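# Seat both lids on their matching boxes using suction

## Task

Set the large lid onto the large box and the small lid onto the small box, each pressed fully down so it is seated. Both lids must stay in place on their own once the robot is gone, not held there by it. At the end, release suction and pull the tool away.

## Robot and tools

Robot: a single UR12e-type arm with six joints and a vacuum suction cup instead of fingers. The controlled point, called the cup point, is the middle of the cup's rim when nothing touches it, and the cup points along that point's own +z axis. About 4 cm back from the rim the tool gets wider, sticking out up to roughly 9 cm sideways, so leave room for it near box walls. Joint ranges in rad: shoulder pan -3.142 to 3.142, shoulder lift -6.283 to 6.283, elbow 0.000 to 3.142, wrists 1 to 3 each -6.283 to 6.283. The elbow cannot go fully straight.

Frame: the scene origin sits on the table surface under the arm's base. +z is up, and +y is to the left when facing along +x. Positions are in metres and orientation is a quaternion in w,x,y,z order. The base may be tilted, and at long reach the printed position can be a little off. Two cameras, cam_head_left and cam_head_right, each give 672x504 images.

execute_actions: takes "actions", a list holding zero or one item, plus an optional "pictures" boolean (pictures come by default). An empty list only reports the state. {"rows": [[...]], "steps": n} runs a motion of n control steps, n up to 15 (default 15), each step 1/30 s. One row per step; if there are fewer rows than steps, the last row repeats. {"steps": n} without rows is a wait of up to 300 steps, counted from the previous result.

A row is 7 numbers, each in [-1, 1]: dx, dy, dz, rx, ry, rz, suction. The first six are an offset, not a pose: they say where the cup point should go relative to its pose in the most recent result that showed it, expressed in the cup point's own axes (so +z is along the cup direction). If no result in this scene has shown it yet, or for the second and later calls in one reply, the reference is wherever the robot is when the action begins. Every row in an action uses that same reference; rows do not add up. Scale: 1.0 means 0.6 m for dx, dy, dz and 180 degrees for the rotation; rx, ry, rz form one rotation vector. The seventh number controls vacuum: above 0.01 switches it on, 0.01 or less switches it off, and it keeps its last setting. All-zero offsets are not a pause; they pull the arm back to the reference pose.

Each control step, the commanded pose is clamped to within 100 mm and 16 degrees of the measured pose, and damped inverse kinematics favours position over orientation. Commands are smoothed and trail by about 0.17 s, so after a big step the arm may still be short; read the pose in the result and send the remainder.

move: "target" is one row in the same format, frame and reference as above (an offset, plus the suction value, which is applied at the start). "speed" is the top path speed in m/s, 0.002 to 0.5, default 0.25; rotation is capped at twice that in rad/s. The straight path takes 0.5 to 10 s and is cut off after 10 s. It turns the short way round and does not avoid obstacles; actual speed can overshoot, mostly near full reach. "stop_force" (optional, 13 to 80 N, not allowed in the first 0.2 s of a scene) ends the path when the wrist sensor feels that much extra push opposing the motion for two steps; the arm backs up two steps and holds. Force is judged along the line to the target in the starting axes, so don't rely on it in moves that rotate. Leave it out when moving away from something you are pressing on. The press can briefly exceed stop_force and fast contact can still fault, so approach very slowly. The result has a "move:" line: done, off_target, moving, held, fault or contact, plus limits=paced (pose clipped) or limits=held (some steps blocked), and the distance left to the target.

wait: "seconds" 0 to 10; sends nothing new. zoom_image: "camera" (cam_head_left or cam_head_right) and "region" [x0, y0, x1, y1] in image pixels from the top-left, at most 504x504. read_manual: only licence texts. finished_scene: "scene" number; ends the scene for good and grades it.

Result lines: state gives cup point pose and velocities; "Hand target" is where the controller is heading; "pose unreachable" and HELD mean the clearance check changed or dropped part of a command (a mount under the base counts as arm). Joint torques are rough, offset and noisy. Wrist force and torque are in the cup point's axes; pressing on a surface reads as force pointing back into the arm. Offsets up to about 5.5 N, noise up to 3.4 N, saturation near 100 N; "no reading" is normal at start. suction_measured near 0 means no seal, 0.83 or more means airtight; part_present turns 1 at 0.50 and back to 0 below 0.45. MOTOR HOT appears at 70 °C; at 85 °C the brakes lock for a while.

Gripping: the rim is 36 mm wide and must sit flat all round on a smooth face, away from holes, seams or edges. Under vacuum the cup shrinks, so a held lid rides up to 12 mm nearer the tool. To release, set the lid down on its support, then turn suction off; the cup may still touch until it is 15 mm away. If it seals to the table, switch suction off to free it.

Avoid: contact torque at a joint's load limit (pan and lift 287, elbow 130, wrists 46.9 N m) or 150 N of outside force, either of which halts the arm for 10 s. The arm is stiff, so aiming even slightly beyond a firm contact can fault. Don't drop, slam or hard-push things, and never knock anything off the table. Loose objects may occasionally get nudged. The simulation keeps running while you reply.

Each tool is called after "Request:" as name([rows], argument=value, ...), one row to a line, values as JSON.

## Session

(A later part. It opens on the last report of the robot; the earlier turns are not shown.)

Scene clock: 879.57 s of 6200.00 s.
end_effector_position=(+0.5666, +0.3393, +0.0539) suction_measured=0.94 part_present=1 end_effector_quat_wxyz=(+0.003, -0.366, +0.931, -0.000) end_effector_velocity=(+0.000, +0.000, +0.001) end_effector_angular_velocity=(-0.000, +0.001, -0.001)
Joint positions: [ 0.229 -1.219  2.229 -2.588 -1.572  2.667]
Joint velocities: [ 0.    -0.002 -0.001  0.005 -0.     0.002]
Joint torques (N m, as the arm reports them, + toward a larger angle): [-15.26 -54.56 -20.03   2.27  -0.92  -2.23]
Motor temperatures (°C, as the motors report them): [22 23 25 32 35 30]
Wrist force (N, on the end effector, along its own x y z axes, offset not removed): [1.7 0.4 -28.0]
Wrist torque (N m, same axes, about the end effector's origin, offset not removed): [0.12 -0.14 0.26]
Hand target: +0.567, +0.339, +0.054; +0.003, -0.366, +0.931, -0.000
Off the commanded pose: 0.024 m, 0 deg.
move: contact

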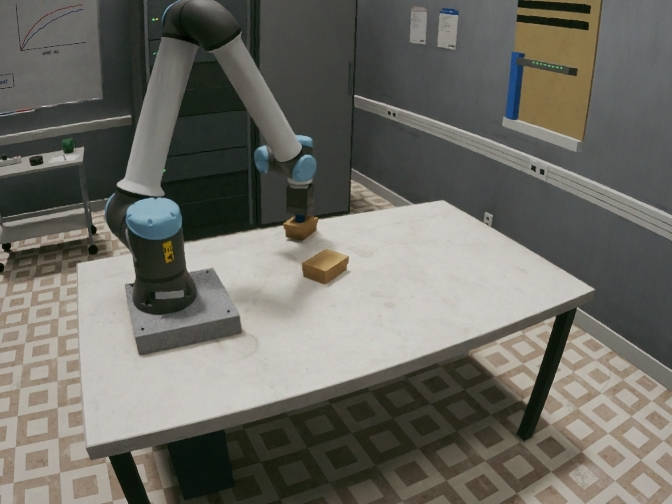

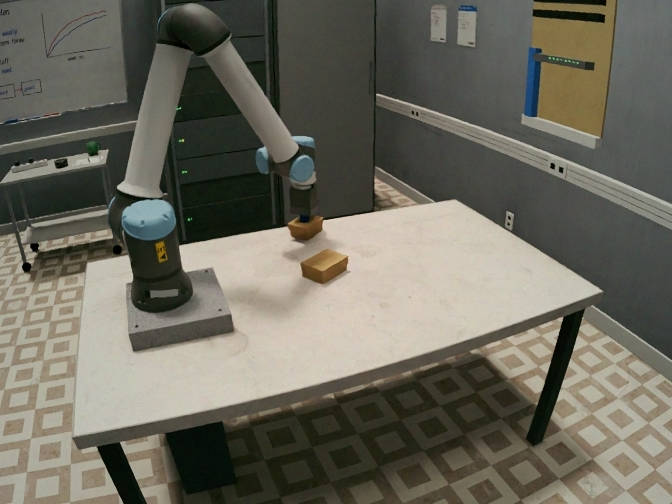

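Request:
move(target=[0,0,-0.004,0,0,0,0], speed=0.01)

Request:
move(target=[0,0,-0.1,0,0,0,0], speed=0.05)

Request:
zoom_image(camera="cam_head_left", region=[260,190,370,290])

Request:
zoom_image(camera="cam_head_right", region=[260,190,370,290])

Scene clock: 895.27 s of 6200.00 s.
end_effector_position=(+0.5666, +0.3393, +0.0561) suction_measured=0.00 part_present=0 end_effector_quat_wxyz=(+0.003, -0.366, +0.931, -0.000) end_effector_velocity=(-0.001, +0.000, +0.000) end_effector_angular_velocity=(+0.000, +0.002, +0.001)
Joint positions: [ 0.229 -1.223  2.228 -2.583 -1.572  2.667]
Joint velocities: [ 0.001 -0.001 -0.     0.003  0.001 -0.001]
Joint torques (N m, as the arm reports them, + toward a larger angle): [ -3.98 -61.98 -31.1    1.     0.55  -2.07]
Motor temperatures (°C, as the motors report them): [22 23 25 32 35 30]
Wrist force (N, on the end effector, along its own x y z axes, offset not removed): [-3.1 -0.8 -6.0]
Wrist torque (N m, same axes, about the end effector's origin, offset not removed): [-0.19 0.34 0.30]
Hand target: +0.567, +0.339, +0.056; +0.003, -0.366, +0.931, -0.000
Off the commanded pose: 0.000 m, 0 deg.
After step 90, 12.00 s passed at rest.
move: done

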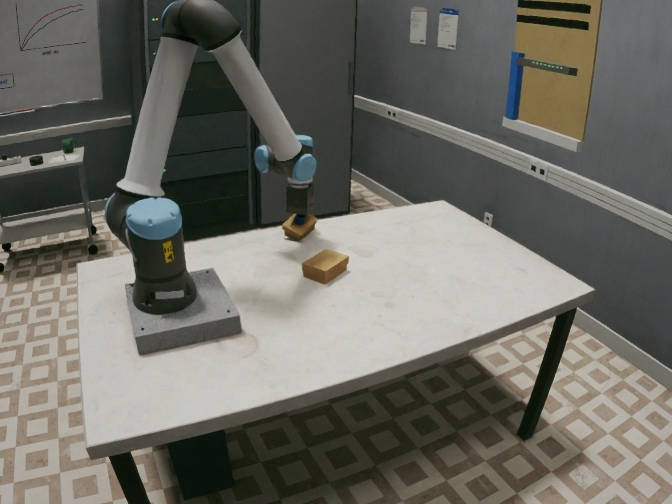

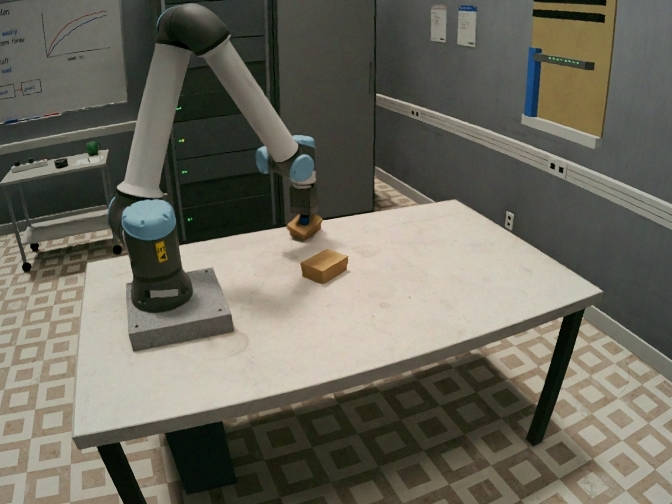

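Scene clock: 896.90 s of 6200.00 s.
end_effector_position=(+0.5662, +0.3392, +0.1158) suction_measured=0.00 part_present=0 end_effector_quat_wxyz=(+0.003, -0.366, +0.931, -0.000) end_effector_velocity=(-0.000, +0.000, +0.003) end_effector_angular_velocity=(+0.000, +0.000, +0.000)
Joint positions: [ 0.229 -1.322  2.203 -2.459 -1.572  2.667]
Joint velocities: [ 0.001 -0.005 -0.001  0.006  0.     0.   ]
Joint torques (N m, as the arm reports them, + toward a larger angle): [  5.71 -60.37 -36.99  -0.34   0.55   2.83]
Motor temperatures (°C, as the motors report them): [22 23 25 32 35 30]
Wrist force (N, on the end effector, along its own x y z axes, offset not removed): [0.3 0.8 -6.9]
Wrist torque (N m, same axes, about the end effector's origin, offset not removed): [0.28 -0.17 0.19]
Hand target: +0.566, +0.339, +0.116; +0.003, -0.366, +0.931, -0.000
Off the commanded pose: 0.000 m, 0 deg.
move: done

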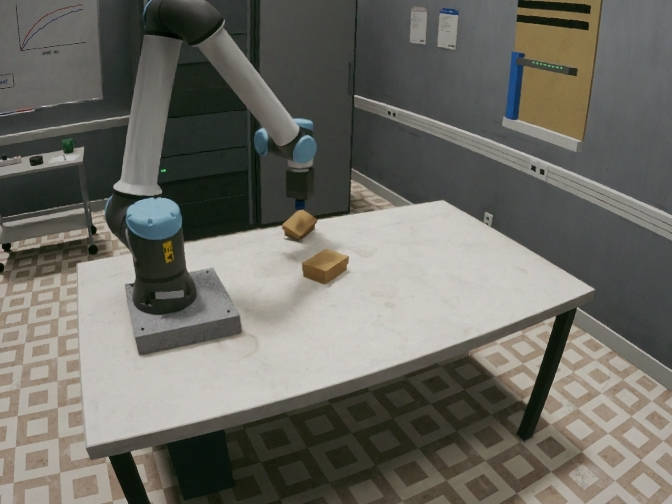

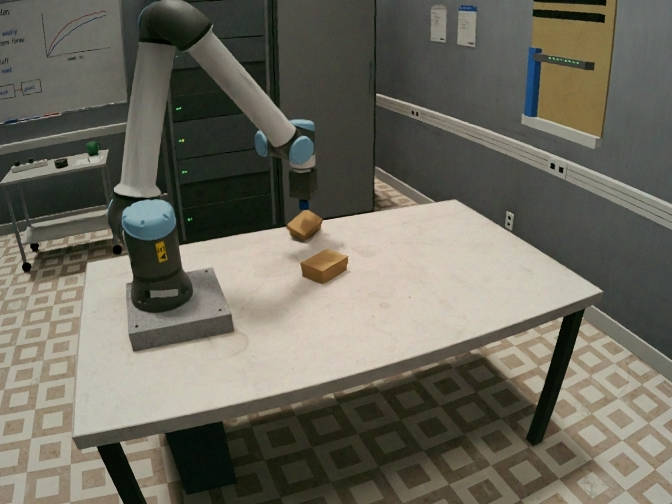

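Region (260, 190, 370, 290) of cam_head_left's 672x504 image, scaled by 4.582, with more detail than that image has; it fills the top 458 rows of this view, and the rest is white.

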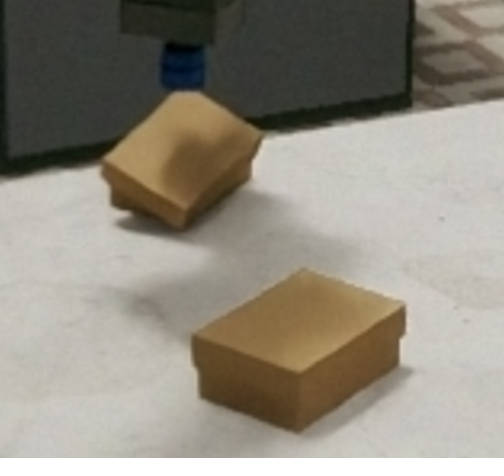

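Region (260, 190, 370, 290) of cam_head_right's 672x504 image, scaled by 4.582, with more detail than that image has; it fills the top 458 rows of this view, and the rest is white.

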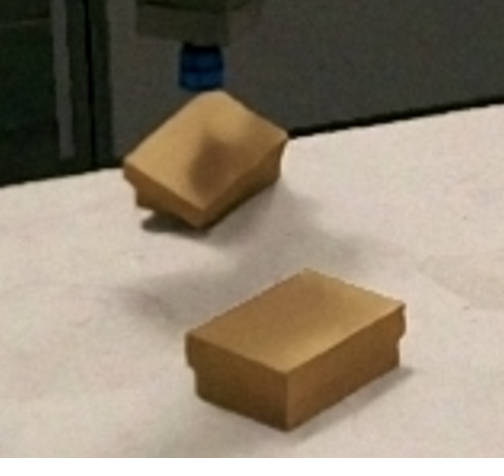

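Request:
move(target=[0,0,0.075,0,0,0,0], speed=0.03)

Request:
move(target=[0,0,0.05,0,0,0,0], speed=0.005, stop_force=14)

Request:
move(target=[-0.008,0.01,0,0,0,0,0], speed=0.005)

Request:
zoom_image(camera="cam_head_left", region=[260,190,370,290])

Scene clock: 914.67 s of 6200.00 s.
end_effector_position=(+0.5665, +0.3393, +0.0711) suction_measured=0.00 part_present=0 end_effector_quat_wxyz=(+0.003, -0.366, +0.931, -0.000) end_effector_velocity=(-0.000, -0.000, -0.003) end_effector_angular_velocity=(-0.000, +0.000, +0.000)
Joint positions: [ 0.229 -1.249  2.223 -2.552 -1.572  2.667]
Joint velocities: [ 0.     0.005  0.001 -0.006 -0.    -0.   ]
Joint torques (N m, as the arm reports them, + toward a larger angle): [-15.66 -40.98 -20.92  -7.77   0.56  -2.46]
Motor temperatures (°C, as the motors report them): [22 23 25 32 35 30]
Wrist force (N, on the end effector, along its own x y z axes, offset not removed): [-2.5 -1.8 -5.6]
Wrist torque (N m, same axes, about the end effector's origin, offset not removed): [-0.10 0.48 0.32]
Hand target: +0.566, +0.339, +0.071; +0.003, -0.366, +0.931, -0.000
Off the commanded pose: 0.000 m, 0 deg.
After step 90, 12.90 s passed at rest.
move: done

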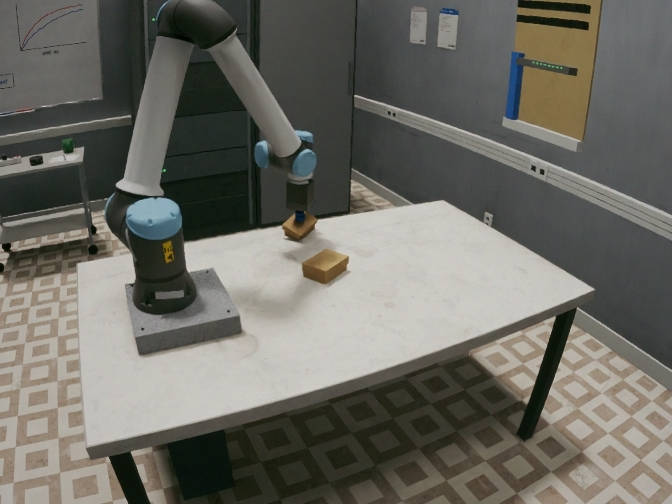

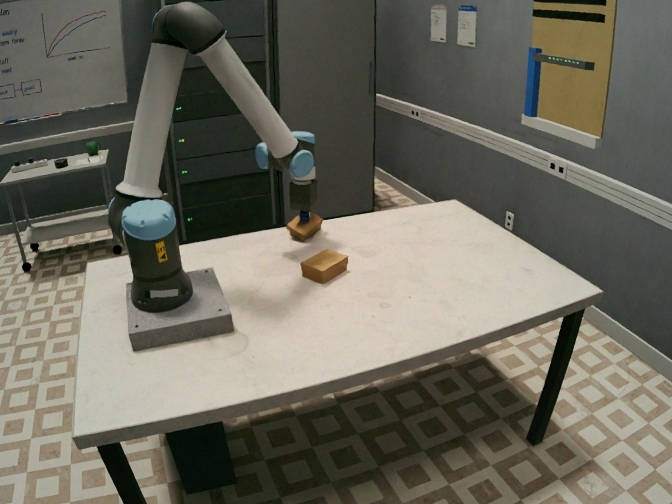

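Scene clock: 919.60 s of 6200.00 s.
end_effector_position=(+0.5666, +0.3394, +0.0485) suction_measured=0.00 part_present=0 end_effector_quat_wxyz=(+0.003, -0.366, +0.931, -0.000) end_effector_velocity=(-0.002, -0.000, +0.001) end_effector_angular_velocity=(-0.001, +0.003, +0.001)
Joint positions: [ 0.229 -1.209  2.23  -2.599 -1.572  2.667]
Joint velocities: [ 0.    -0.002  0.001  0.005 -0.    -0.001]
Joint torques (N m, as the arm reports them, + toward a larger angle): [-16.38 -56.83 -21.65   1.53   0.68  -2.67]
Motor temperatures (°C, as the motors report them): [22 23 25 32 35 30]
Wrist force (N, on the end effector, along its own x y z axes, offset not removed): [0.2 -1.1 -23.2]
Wrist torque (N m, same axes, about the end effector's origin, offset not removed): [-0.28 -0.03 0.15]
Hand target: +0.567, +0.339, +0.049; +0.003, -0.366, +0.931, -0.000
Off the commanded pose: 0.007 m, 0 deg.
move: contact

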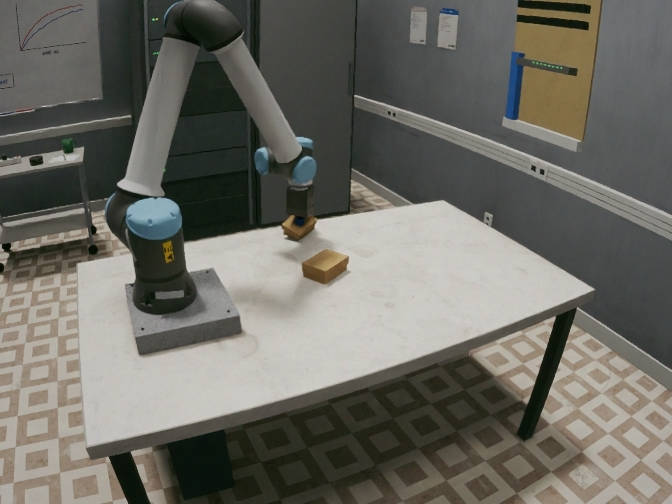

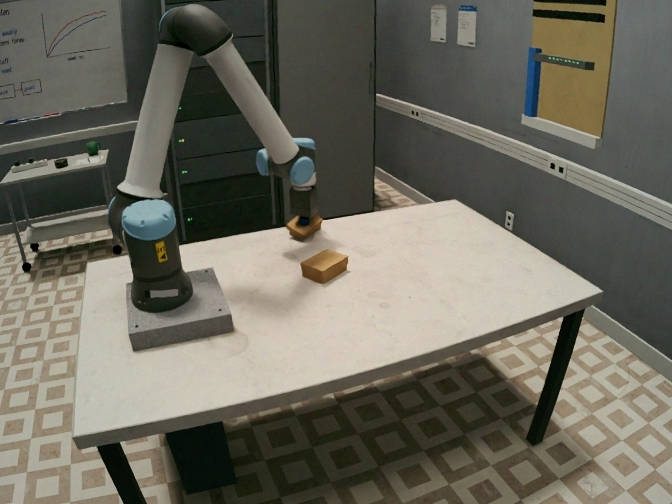

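Scene clock: 921.37 s of 6200.00 s.
end_effector_position=(+0.5660, +0.3469, +0.0485) suction_measured=0.00 part_present=0 end_effector_quat_wxyz=(+0.003, -0.366, +0.931, -0.000) end_effector_velocity=(+0.002, +0.002, +0.002) end_effector_angular_velocity=(+0.002, -0.004, +0.001)
Joint positions: [ 0.241 -1.205  2.224 -2.596 -1.572  2.678]
Joint velocities: [ 0.002 -0.002 -0.003 -0.     0.001  0.002]
Joint torques (N m, as the arm reports them, + toward a larger angle): [ 11.61 -36.25 -27.04   2.04  -1.23   3.36]
Motor temperatures (°C, as the motors report them): [22 23 25 32 35 30]
Wrist force (N, on the end effector, along its own x y z axes, offset not removed): [1.4 0.0 -25.1]
Wrist torque (N m, same axes, about the end effector's origin, offset not removed): [0.27 -0.03 0.30]
Hand target: +0.566, +0.347, +0.048; +0.003, -0.366, +0.931, -0.000
Off the commanded pose: 0.000 m, 0 deg.
move: done

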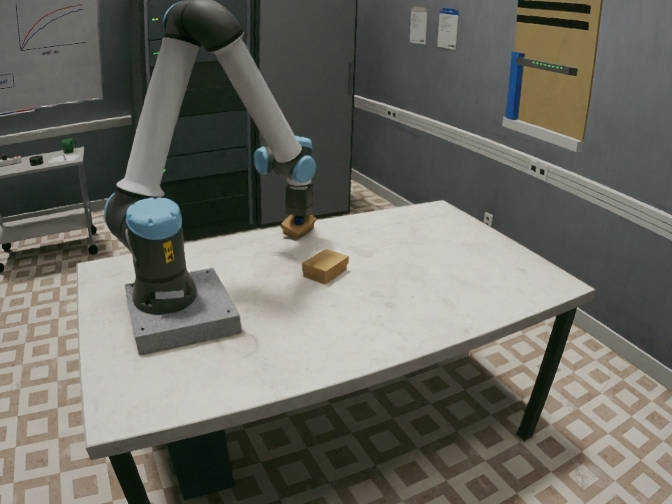

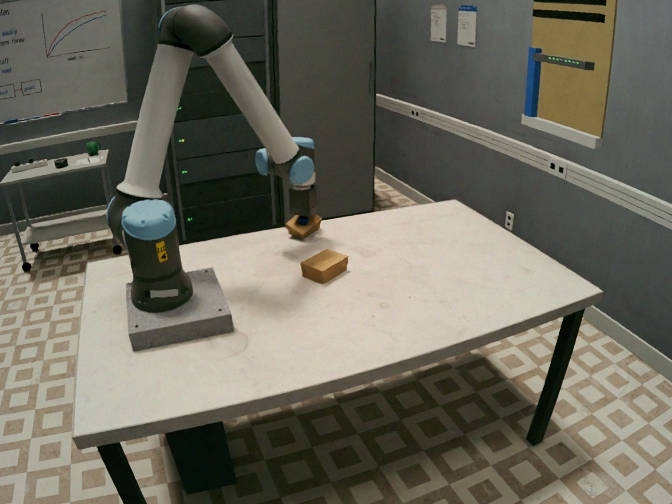

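Region (260, 190, 370, 290) of cam_head_left's 672x504 image, scaled by 4.582, with more detail than that image has; it fills the top 458 rows of this view, and the rest is white.

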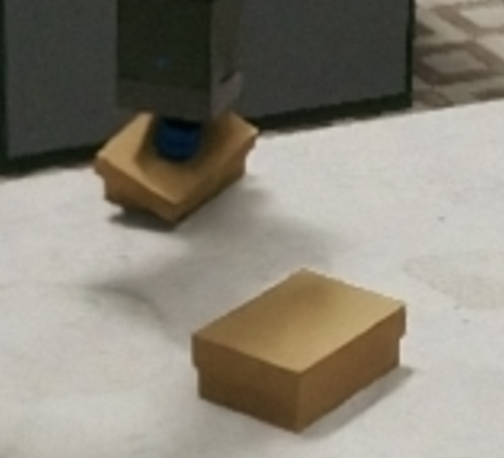

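Request:
move(target=[0.008,-0.01,-0.006,0,0,0,0], speed=0.01)

Request:
zoom_image(camera="cam_head_left", region=[260,190,350,260])

Request:
zoom_image(camera="cam_head_right", region=[260,190,350,260])

Scene clock: 934.13 s of 6200.00 s.
end_effector_position=(+0.5666, +0.3395, +0.0519) suction_measured=0.00 part_present=0 end_effector_quat_wxyz=(+0.003, -0.366, +0.931, -0.000) end_effector_velocity=(+0.001, -0.002, +0.002) end_effector_angular_velocity=(+0.000, -0.002, +0.001)
Joint positions: [ 0.229 -1.215  2.229 -2.592 -1.572  2.667]
Joint velocities: [-0.003 -0.005  0.001  0.001 -0.    -0.005]
Joint torques (N m, as the arm reports them, + toward a larger angle): [-15.96 -61.84 -17.78   0.27   1.66  -2.42]
Motor temperatures (°C, as the motors report them): [22 23 25 32 35 30]
Wrist force (N, on the end effector, along its own x y z axes, offset not removed): [0.5 -2.8 -10.6]
Wrist torque (N m, same axes, about the end effector's origin, offset not removed): [-0.40 -0.33 0.35]
Hand target: +0.567, +0.339, +0.052; +0.003, -0.366, +0.931, -0.000
Off the commanded pose: 0.000 m, 0 deg.
After step 90, 8.67 s passed at rest.
move: done

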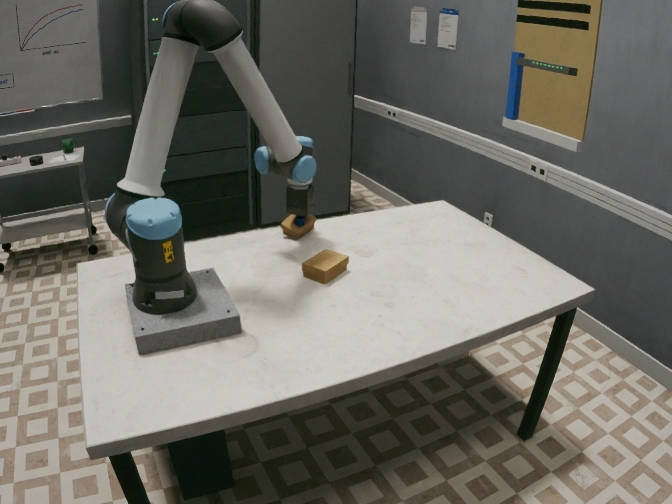

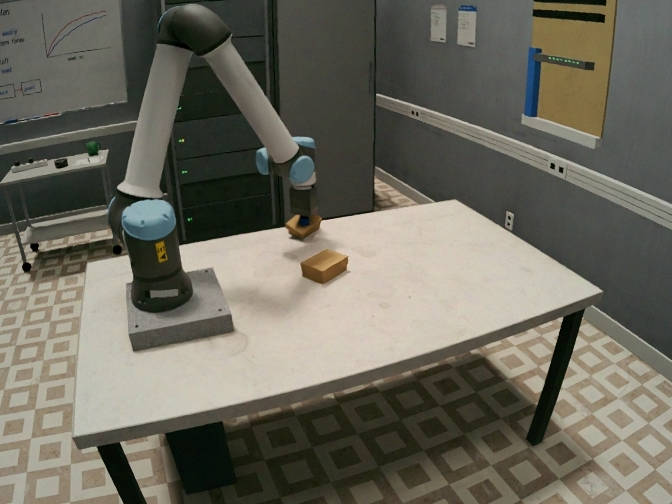

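Region (260, 190, 350, 260) of cam_head_left's 672x504 image, scaled by 5.600, with more detail than that image has.

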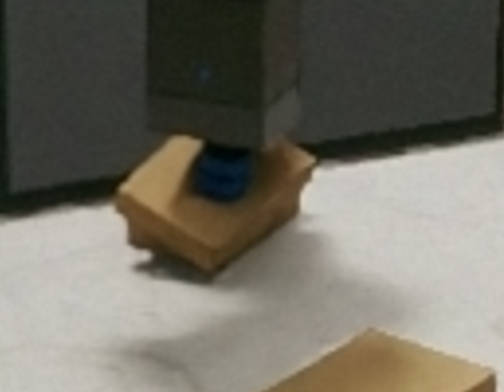

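Region (260, 190, 350, 260) of cam_head_right's 672x504 image, scaled by 5.600, with more detail than that image has.

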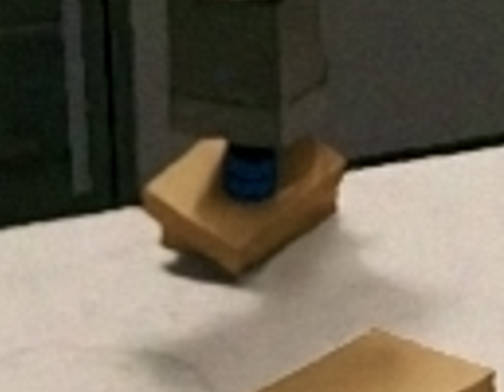

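Request:
move(target=[0,0,0.02,0,0,0,1], speed=0.004, stop_force=14)

Request:
wait(seconds=0.8)

Request:
move(target=[0,0,-0.1,0,0,0,1], speed=0.03)

Request:
zoom_image(camera="cam_head_left", region=[260,180,340,250])

Request:
zoom_image(camera="cam_head_right", region=[265,180,345,250])

Scene clock: 948.73 s of 6200.00 s.
end_effector_position=(+0.5666, +0.3393, +0.0481) suction_measured=0.94 part_present=1 end_effector_quat_wxyz=(+0.003, -0.366, +0.931, -0.000) end_effector_velocity=(-0.000, +0.000, -0.000) end_effector_angular_velocity=(-0.001, +0.003, +0.000)
Joint positions: [ 0.229 -1.209  2.231 -2.6   -1.572  2.666]
Joint velocities: [ 0.     0.    -0.002  0.004  0.     0.   ]
Joint torques (N m, as the arm reports them, + toward a larger angle): [  8.95 -54.8  -21.1    1.95  -0.06   3.18]
Motor temperatures (°C, as the motors report them): [22 23 25 32 35 30]
Wrist force (N, on the end effector, along its own x y z axes, offset not removed): [3.7 1.1 -23.6]
Wrist torque (N m, same axes, about the end effector's origin, offset not removed): [-0.04 -0.84 0.11]
Hand target: +0.567, +0.339, +0.048; +0.003, -0.366, +0.931, -0.000
Off the commanded pose: 0.008 m, 0 deg.
After step 90, 10.23 s passed at rest.
move: contact

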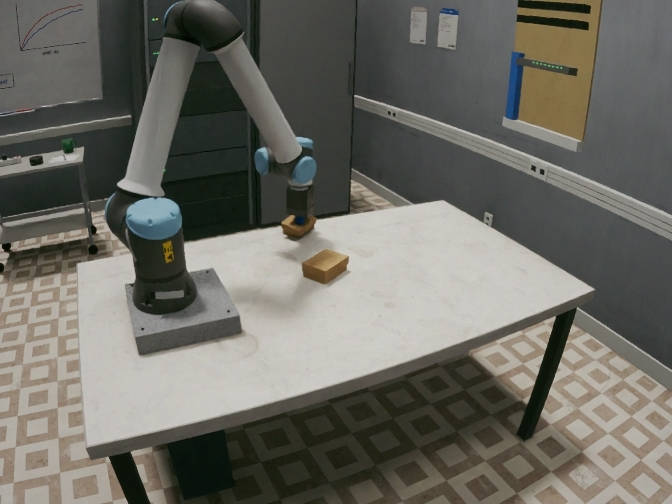

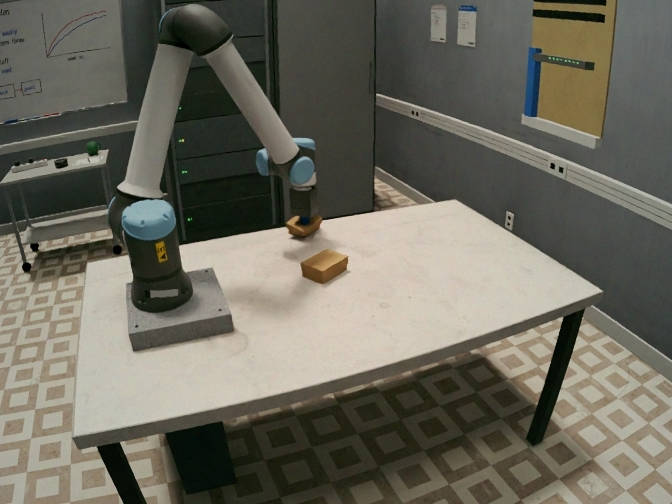

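Scene clock: 949.53 s of 6200.00 s.
end_effector_position=(+0.5666, +0.3393, +0.0484) suction_measured=0.94 part_present=1 end_effector_quat_wxyz=(+0.003, -0.366, +0.931, -0.000) end_effector_velocity=(+0.001, +0.000, -0.000) end_effector_angular_velocity=(-0.000, -0.000, +0.001)
Joint positions: [ 0.229 -1.209  2.23  -2.599 -1.572  2.666]
Joint velocities: [ 0.     0.001 -0.001  0.    -0.    -0.   ]
Joint torques (N m, as the arm reports them, + toward a larger angle): [ -3.43 -55.39 -26.57   2.01  -0.25   1.4 ]
Motor temperatures (°C, as the motors report them): [22 23 25 32 35 30]
Wrist force (N, on the end effector, along its own x y z axes, offset not removed): [-2.3 3.2 -17.5]
Wrist torque (N m, same axes, about the end effector's origin, offset not removed): [0.03 -0.18 0.02]
Hand target: +0.567, +0.339, +0.048; +0.003, -0.366, +0.931, -0.000
Off the commanded pose: 0.008 m, 0 deg.
Steps of this call (steps 1 to 24: nothing new was sent). Readings (end_effector_position | what the end effector reports):
1: (+0.5666, +0.3393, +0.0482) | suction_measured=0.94 part_present=1
2: (+0.5666, +0.3393, +0.0482) | suction_measured=0.94 part_present=1
4: (+0.5666, +0.3393, +0.0482) | suction_measured=0.94 part_present=1
8: (+0.5666, +0.3393, +0.0483) | suction_measured=0.94 part_present=1
24: the state above

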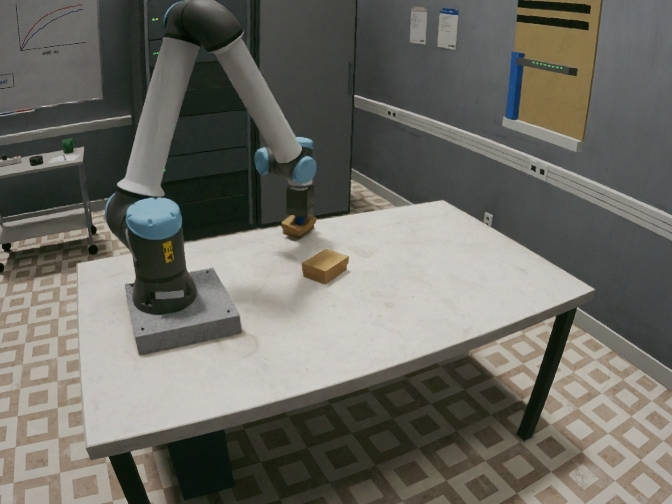

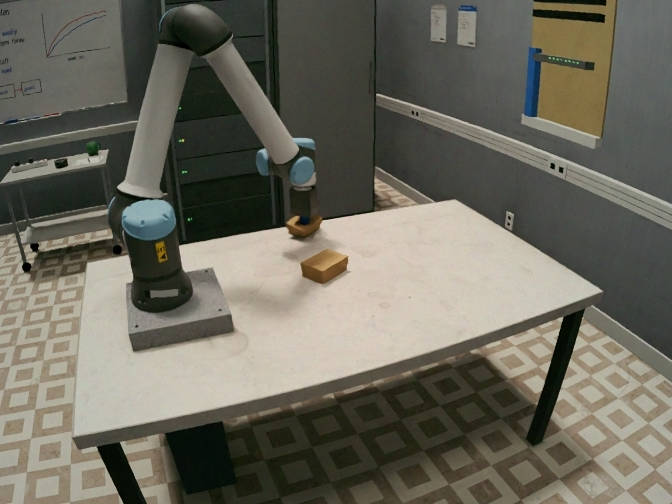

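Scene clock: 951.90 s of 6200.00 s.
end_effector_position=(+0.5663, +0.3392, +0.1080) suction_measured=0.94 part_present=1 end_effector_quat_wxyz=(+0.003, -0.366, +0.931, -0.000) end_effector_velocity=(+0.000, -0.001, +0.003) end_effector_angular_velocity=(-0.001, +0.000, -0.000)
Joint positions: [ 0.229 -1.31   2.207 -2.475 -1.572  2.667]
Joint velocities: [-0.001 -0.005 -0.002  0.006 -0.001 -0.001]
Joint torques (N m, as the arm reports them, + toward a larger angle): [ 11.35 -62.18 -36.24  -0.26   0.1    3.53]
Motor temperatures (°C, as the motors report them): [22 23 25 32 35 30]
Wrist force (N, on the end effector, along its own x y z axes, offset not removed): [-2.1 5.9 -8.4]
Wrist torque (N m, same axes, about the end effector's origin, offset not removed): [0.99 0.09 0.03]
Hand target: +0.566, +0.339, +0.108; +0.003, -0.366, +0.931, -0.000
Off the commanded pose: 0.000 m, 0 deg.
move: done

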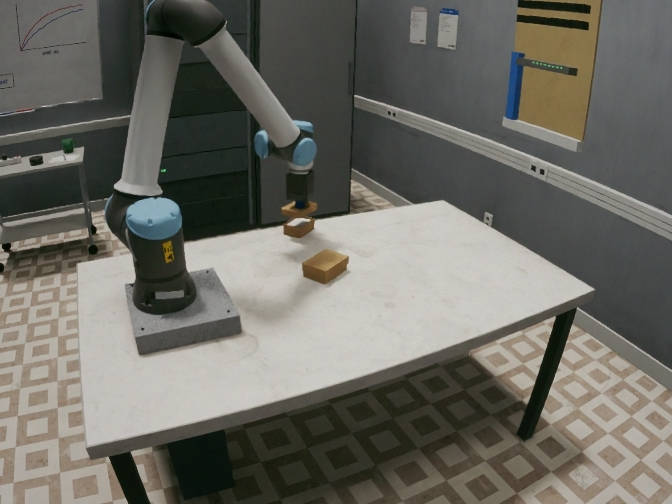

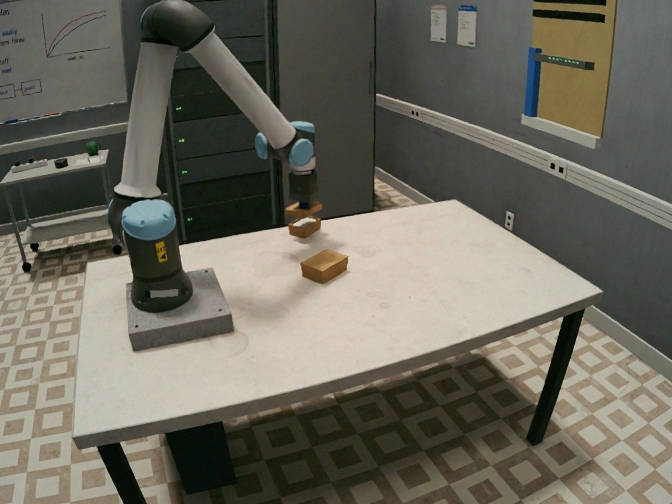

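Region (260, 180, 340, 250) of cam_head_left's 672x504 image, scaled by 6.300, with more detail than that image has; it fills the top 441 rows of this view, and the rest is white.

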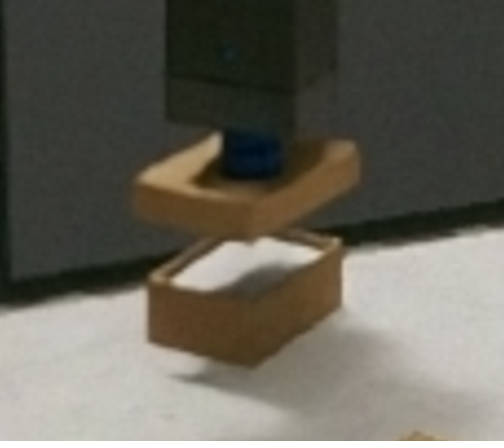

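Region (265, 180, 345, 250) of cam_head_right's 672x504 image, scaled by 6.300, with more detail than that image has; it fills the top 441 rows of this view, and the rest is white.

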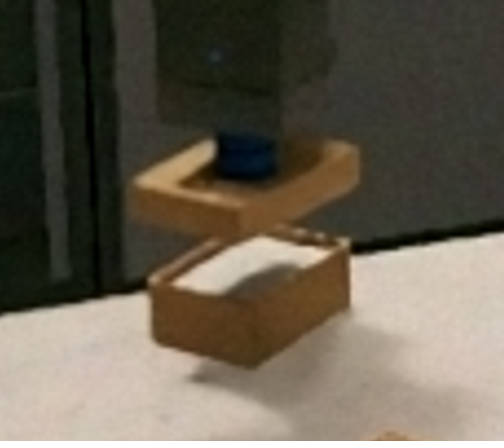

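Request:
move(target=[0,0,0.075,0,0,0,1], speed=0.025)

Request:
move(target=[0,0,0.06,0,0,0,1], speed=0.004, stop_force=20)

Request:
zoom_image(camera="cam_head_left", region=[260,190,350,260])

Scene clock: 961.23 s of 6200.00 s.
end_effector_position=(+0.5665, +0.3393, +0.0634) suction_measured=0.94 part_present=1 end_effector_quat_wxyz=(+0.003, -0.366, +0.931, -0.000) end_effector_velocity=(-0.000, +0.001, -0.003) end_effector_angular_velocity=(+0.001, -0.001, +0.001)
Joint positions: [ 0.229 -1.235  2.226 -2.568 -1.572  2.667]
Joint velocities: [ 0.001  0.005  0.002 -0.007  0.    -0.   ]
Joint torques (N m, as the arm reports them, + toward a larger angle): [-14.89 -43.46 -21.    -8.22   0.04  -2.41]
Motor temperatures (°C, as the motors report them): [22 23 25 32 35 30]
Wrist force (N, on the end effector, along its own x y z axes, offset not removed): [2.4 1.4 -7.7]
Wrist torque (N m, same axes, about the end effector's origin, offset not removed): [0.44 -0.64 0.15]
Hand target: +0.567, +0.339, +0.063; +0.003, -0.366, +0.931, -0.000
Off the commanded pose: 0.000 m, 0 deg.
After step 90, 4.20 s passed at rest.
move: done

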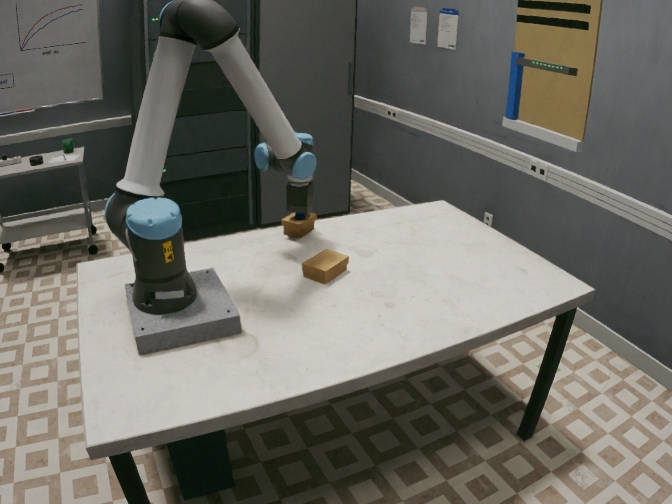

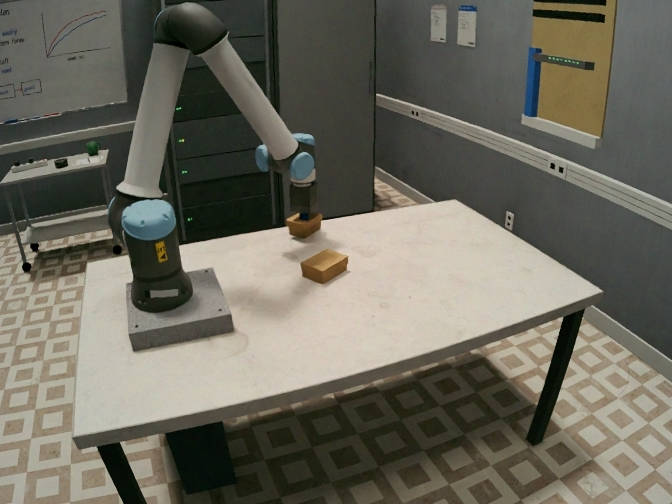

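Scene clock: 965.93 s of 6200.00 s.
end_effector_position=(+0.5666, +0.3393, +0.0461) suction_measured=0.94 part_present=1 end_effector_quat_wxyz=(+0.003, -0.366, +0.931, -0.000) end_effector_velocity=(+0.000, +0.000, +0.001) end_effector_angular_velocity=(-0.001, +0.001, -0.000)
Joint positions: [ 0.229 -1.205  2.231 -2.604 -1.572  2.666]
Joint velocities: [ 0.    -0.001 -0.001  0.004 -0.     0.   ]
Joint torques (N m, as the arm reports them, + toward a larger angle): [-12.06 -55.53 -20.7    1.75  -0.17  -2.71]
Motor temperatures (°C, as the motors report them): [22 23 25 32 35 30]
Wrist force (N, on the end effector, along its own x y z axes, offset not removed): [-0.1 -2.8 -21.1]
Wrist torque (N m, same axes, about the end effector's origin, offset not removed): [-0.67 -0.30 0.19]
Hand target: +0.567, +0.339, +0.046; +0.003, -0.366, +0.931, -0.000
Off the commanded pose: 0.019 m, 0 deg.
move: contact

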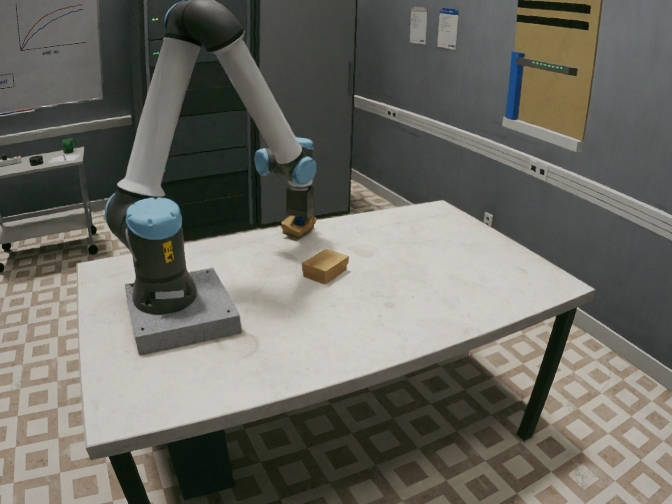

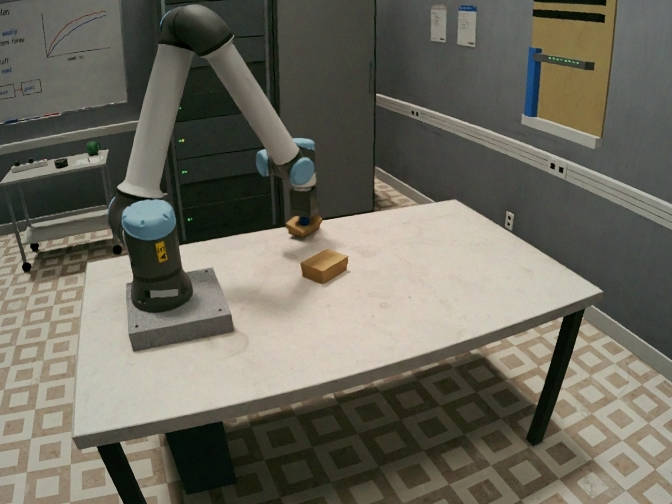

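Region (260, 190, 350, 260) of cam_head_left's 672x504 image, scaled by 5.600, with more detail than that image has.

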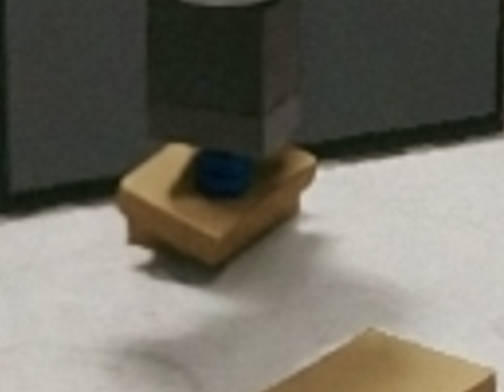

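Request:
move(target=[0,0,-0.035,0,0,0,1], speed=0.012)

Request:
move(target=[-0.004,0.005,0,0,0,0,1], speed=0.005)

Request:
move(target=[0,0,0.07,0,0,0,1], speed=0.005, stop_force=18)

Request:
zoom_image(camera="cam_head_left", region=[260,190,350,260])

Scene clock: 975.37 s of 6200.00 s.
end_effector_position=(+0.5665, +0.3392, +0.0667) suction_measured=0.94 part_present=1 end_effector_quat_wxyz=(+0.003, -0.366, +0.931, -0.000) end_effector_velocity=(+0.001, +0.001, +0.004) end_effector_angular_velocity=(+0.001, -0.001, -0.001)
Joint positions: [ 0.229 -1.241  2.224 -2.562 -1.572  2.666]
Joint velocities: [ 0.    -0.005 -0.003  0.007  0.001  0.001]
Joint torques (N m, as the arm reports them, + toward a larger angle): [  8.7  -63.62 -33.65  -0.16  -0.06   3.11]
Motor temperatures (°C, as the motors report them): [22 23 25 32 35 30]
Wrist force (N, on the end effector, along its own x y z axes, offset not removed): [-1.3 1.6 -2.3]
Wrist torque (N m, same axes, about the end effector's origin, offset not removed): [0.44 0.00 0.23]
Hand target: +0.566, +0.339, +0.067; +0.003, -0.366, +0.931, -0.000
Off the commanded pose: 0.000 m, 0 deg.
After step 90, 4.47 s passed at rest.
move: done

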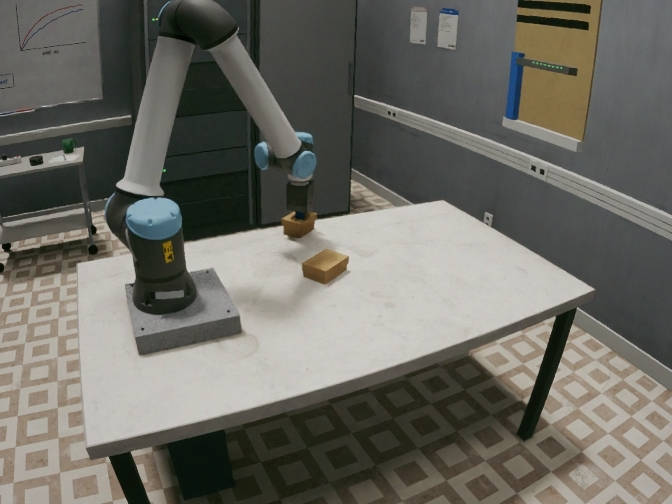

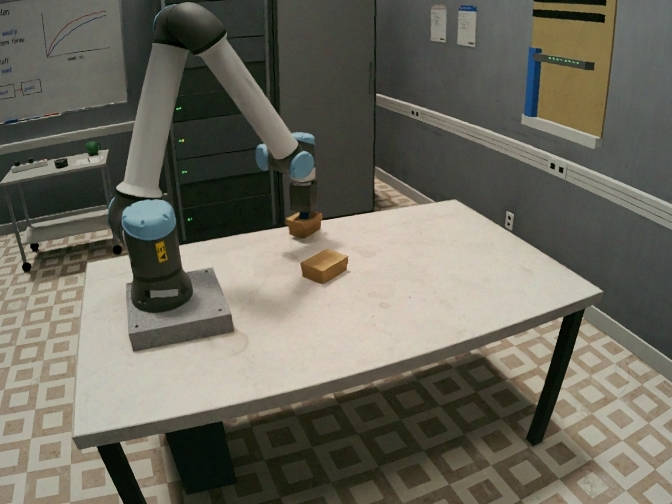

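Scene clock: 976.37 s of 6200.00 s.
end_effector_position=(+0.5662, +0.3429, +0.0667) suction_measured=0.94 part_present=1 end_effector_quat_wxyz=(+0.003, -0.366, +0.931, -0.000) end_effector_velocity=(-0.000, +0.001, -0.001) end_effector_angular_velocity=(-0.001, +0.002, -0.000)
Joint positions: [ 0.235 -1.239  2.221 -2.56  -1.572  2.672]
Joint velocities: [ 0.002  0.003 -0.002  0.    -0.001  0.002]
Joint torques (N m, as the arm reports them, + toward a larger angle): [ 10.52 -43.62 -34.23  -0.06  -1.78   3.7 ]
Motor temperatures (°C, as the motors report them): [22 23 25 32 35 30]
Wrist force (N, on the end effector, along its own x y z axes, offset not removed): [1.6 5.6 -8.0]
Wrist torque (N m, same axes, about the end effector's origin, offset not removed): [1.05 -0.46 -0.01]
Hand target: +0.566, +0.343, +0.067; +0.003, -0.366, +0.931, -0.000
Off the commanded pose: 0.000 m, 0 deg.
move: done

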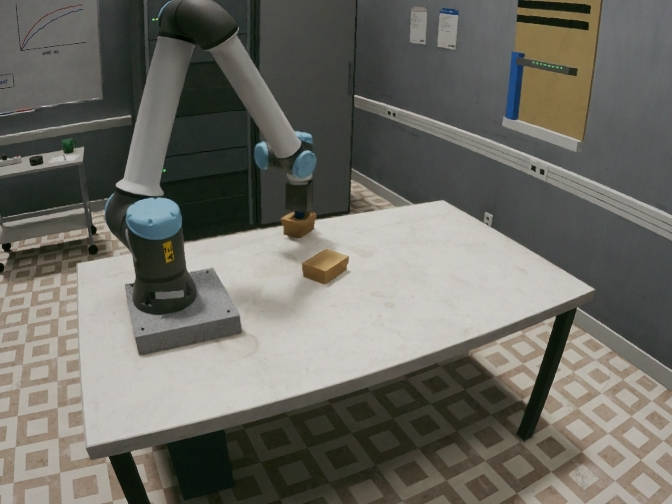

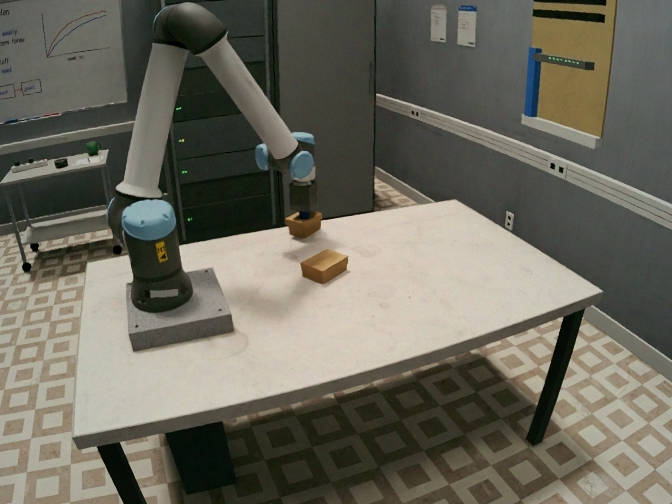

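Scene clock: 979.77 s of 6200.00 s.
end_effector_position=(+0.5663, +0.3429, +0.0516) suction_measured=0.94 part_present=1 end_effector_quat_wxyz=(+0.003, -0.366, +0.931, -0.000) end_effector_velocity=(+0.000, +0.000, +0.002) end_effector_angular_velocity=(-0.001, +0.000, +0.002)
Joint positions: [ 0.235 -1.213  2.226 -2.592 -1.572  2.672]
Joint velocities: [ 0.    -0.003 -0.001  0.005 -0.001 -0.002]
Joint torques (N m, as the arm reports them, + toward a larger angle): [-11.91 -57.32 -22.96   1.95  -1.3   -2.62]
Motor temperatures (°C, as the motors report them): [22 23 25 32 35 30]
Wrist force (N, on the end effector, along its own x y z axes, offset not removed): [-1.1 -0.1 -16.6]
Wrist torque (N m, same axes, about the end effector's origin, offset not removed): [0.19 -0.26 0.00]
Hand target: +0.566, +0.343, +0.052; +0.003, -0.366, +0.931, -0.000
Off the commanded pose: 0.027 m, 0 deg.
move: contact

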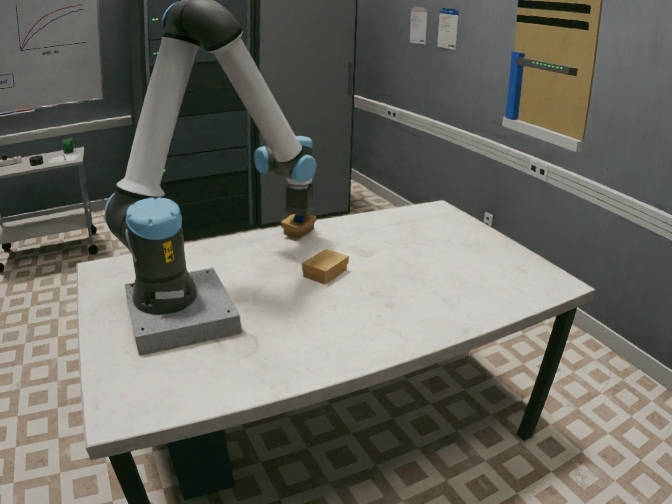

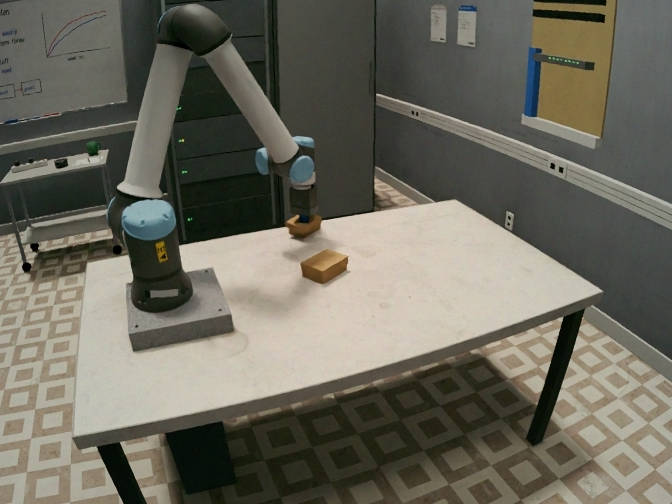

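Region (260, 190, 350, 260) of cam_head_left's 672x504 image, scaled by 5.600, with more detail than that image has.

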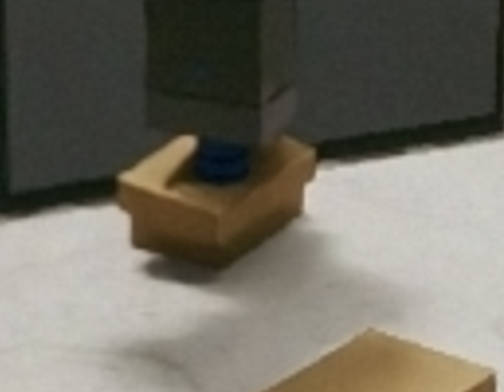

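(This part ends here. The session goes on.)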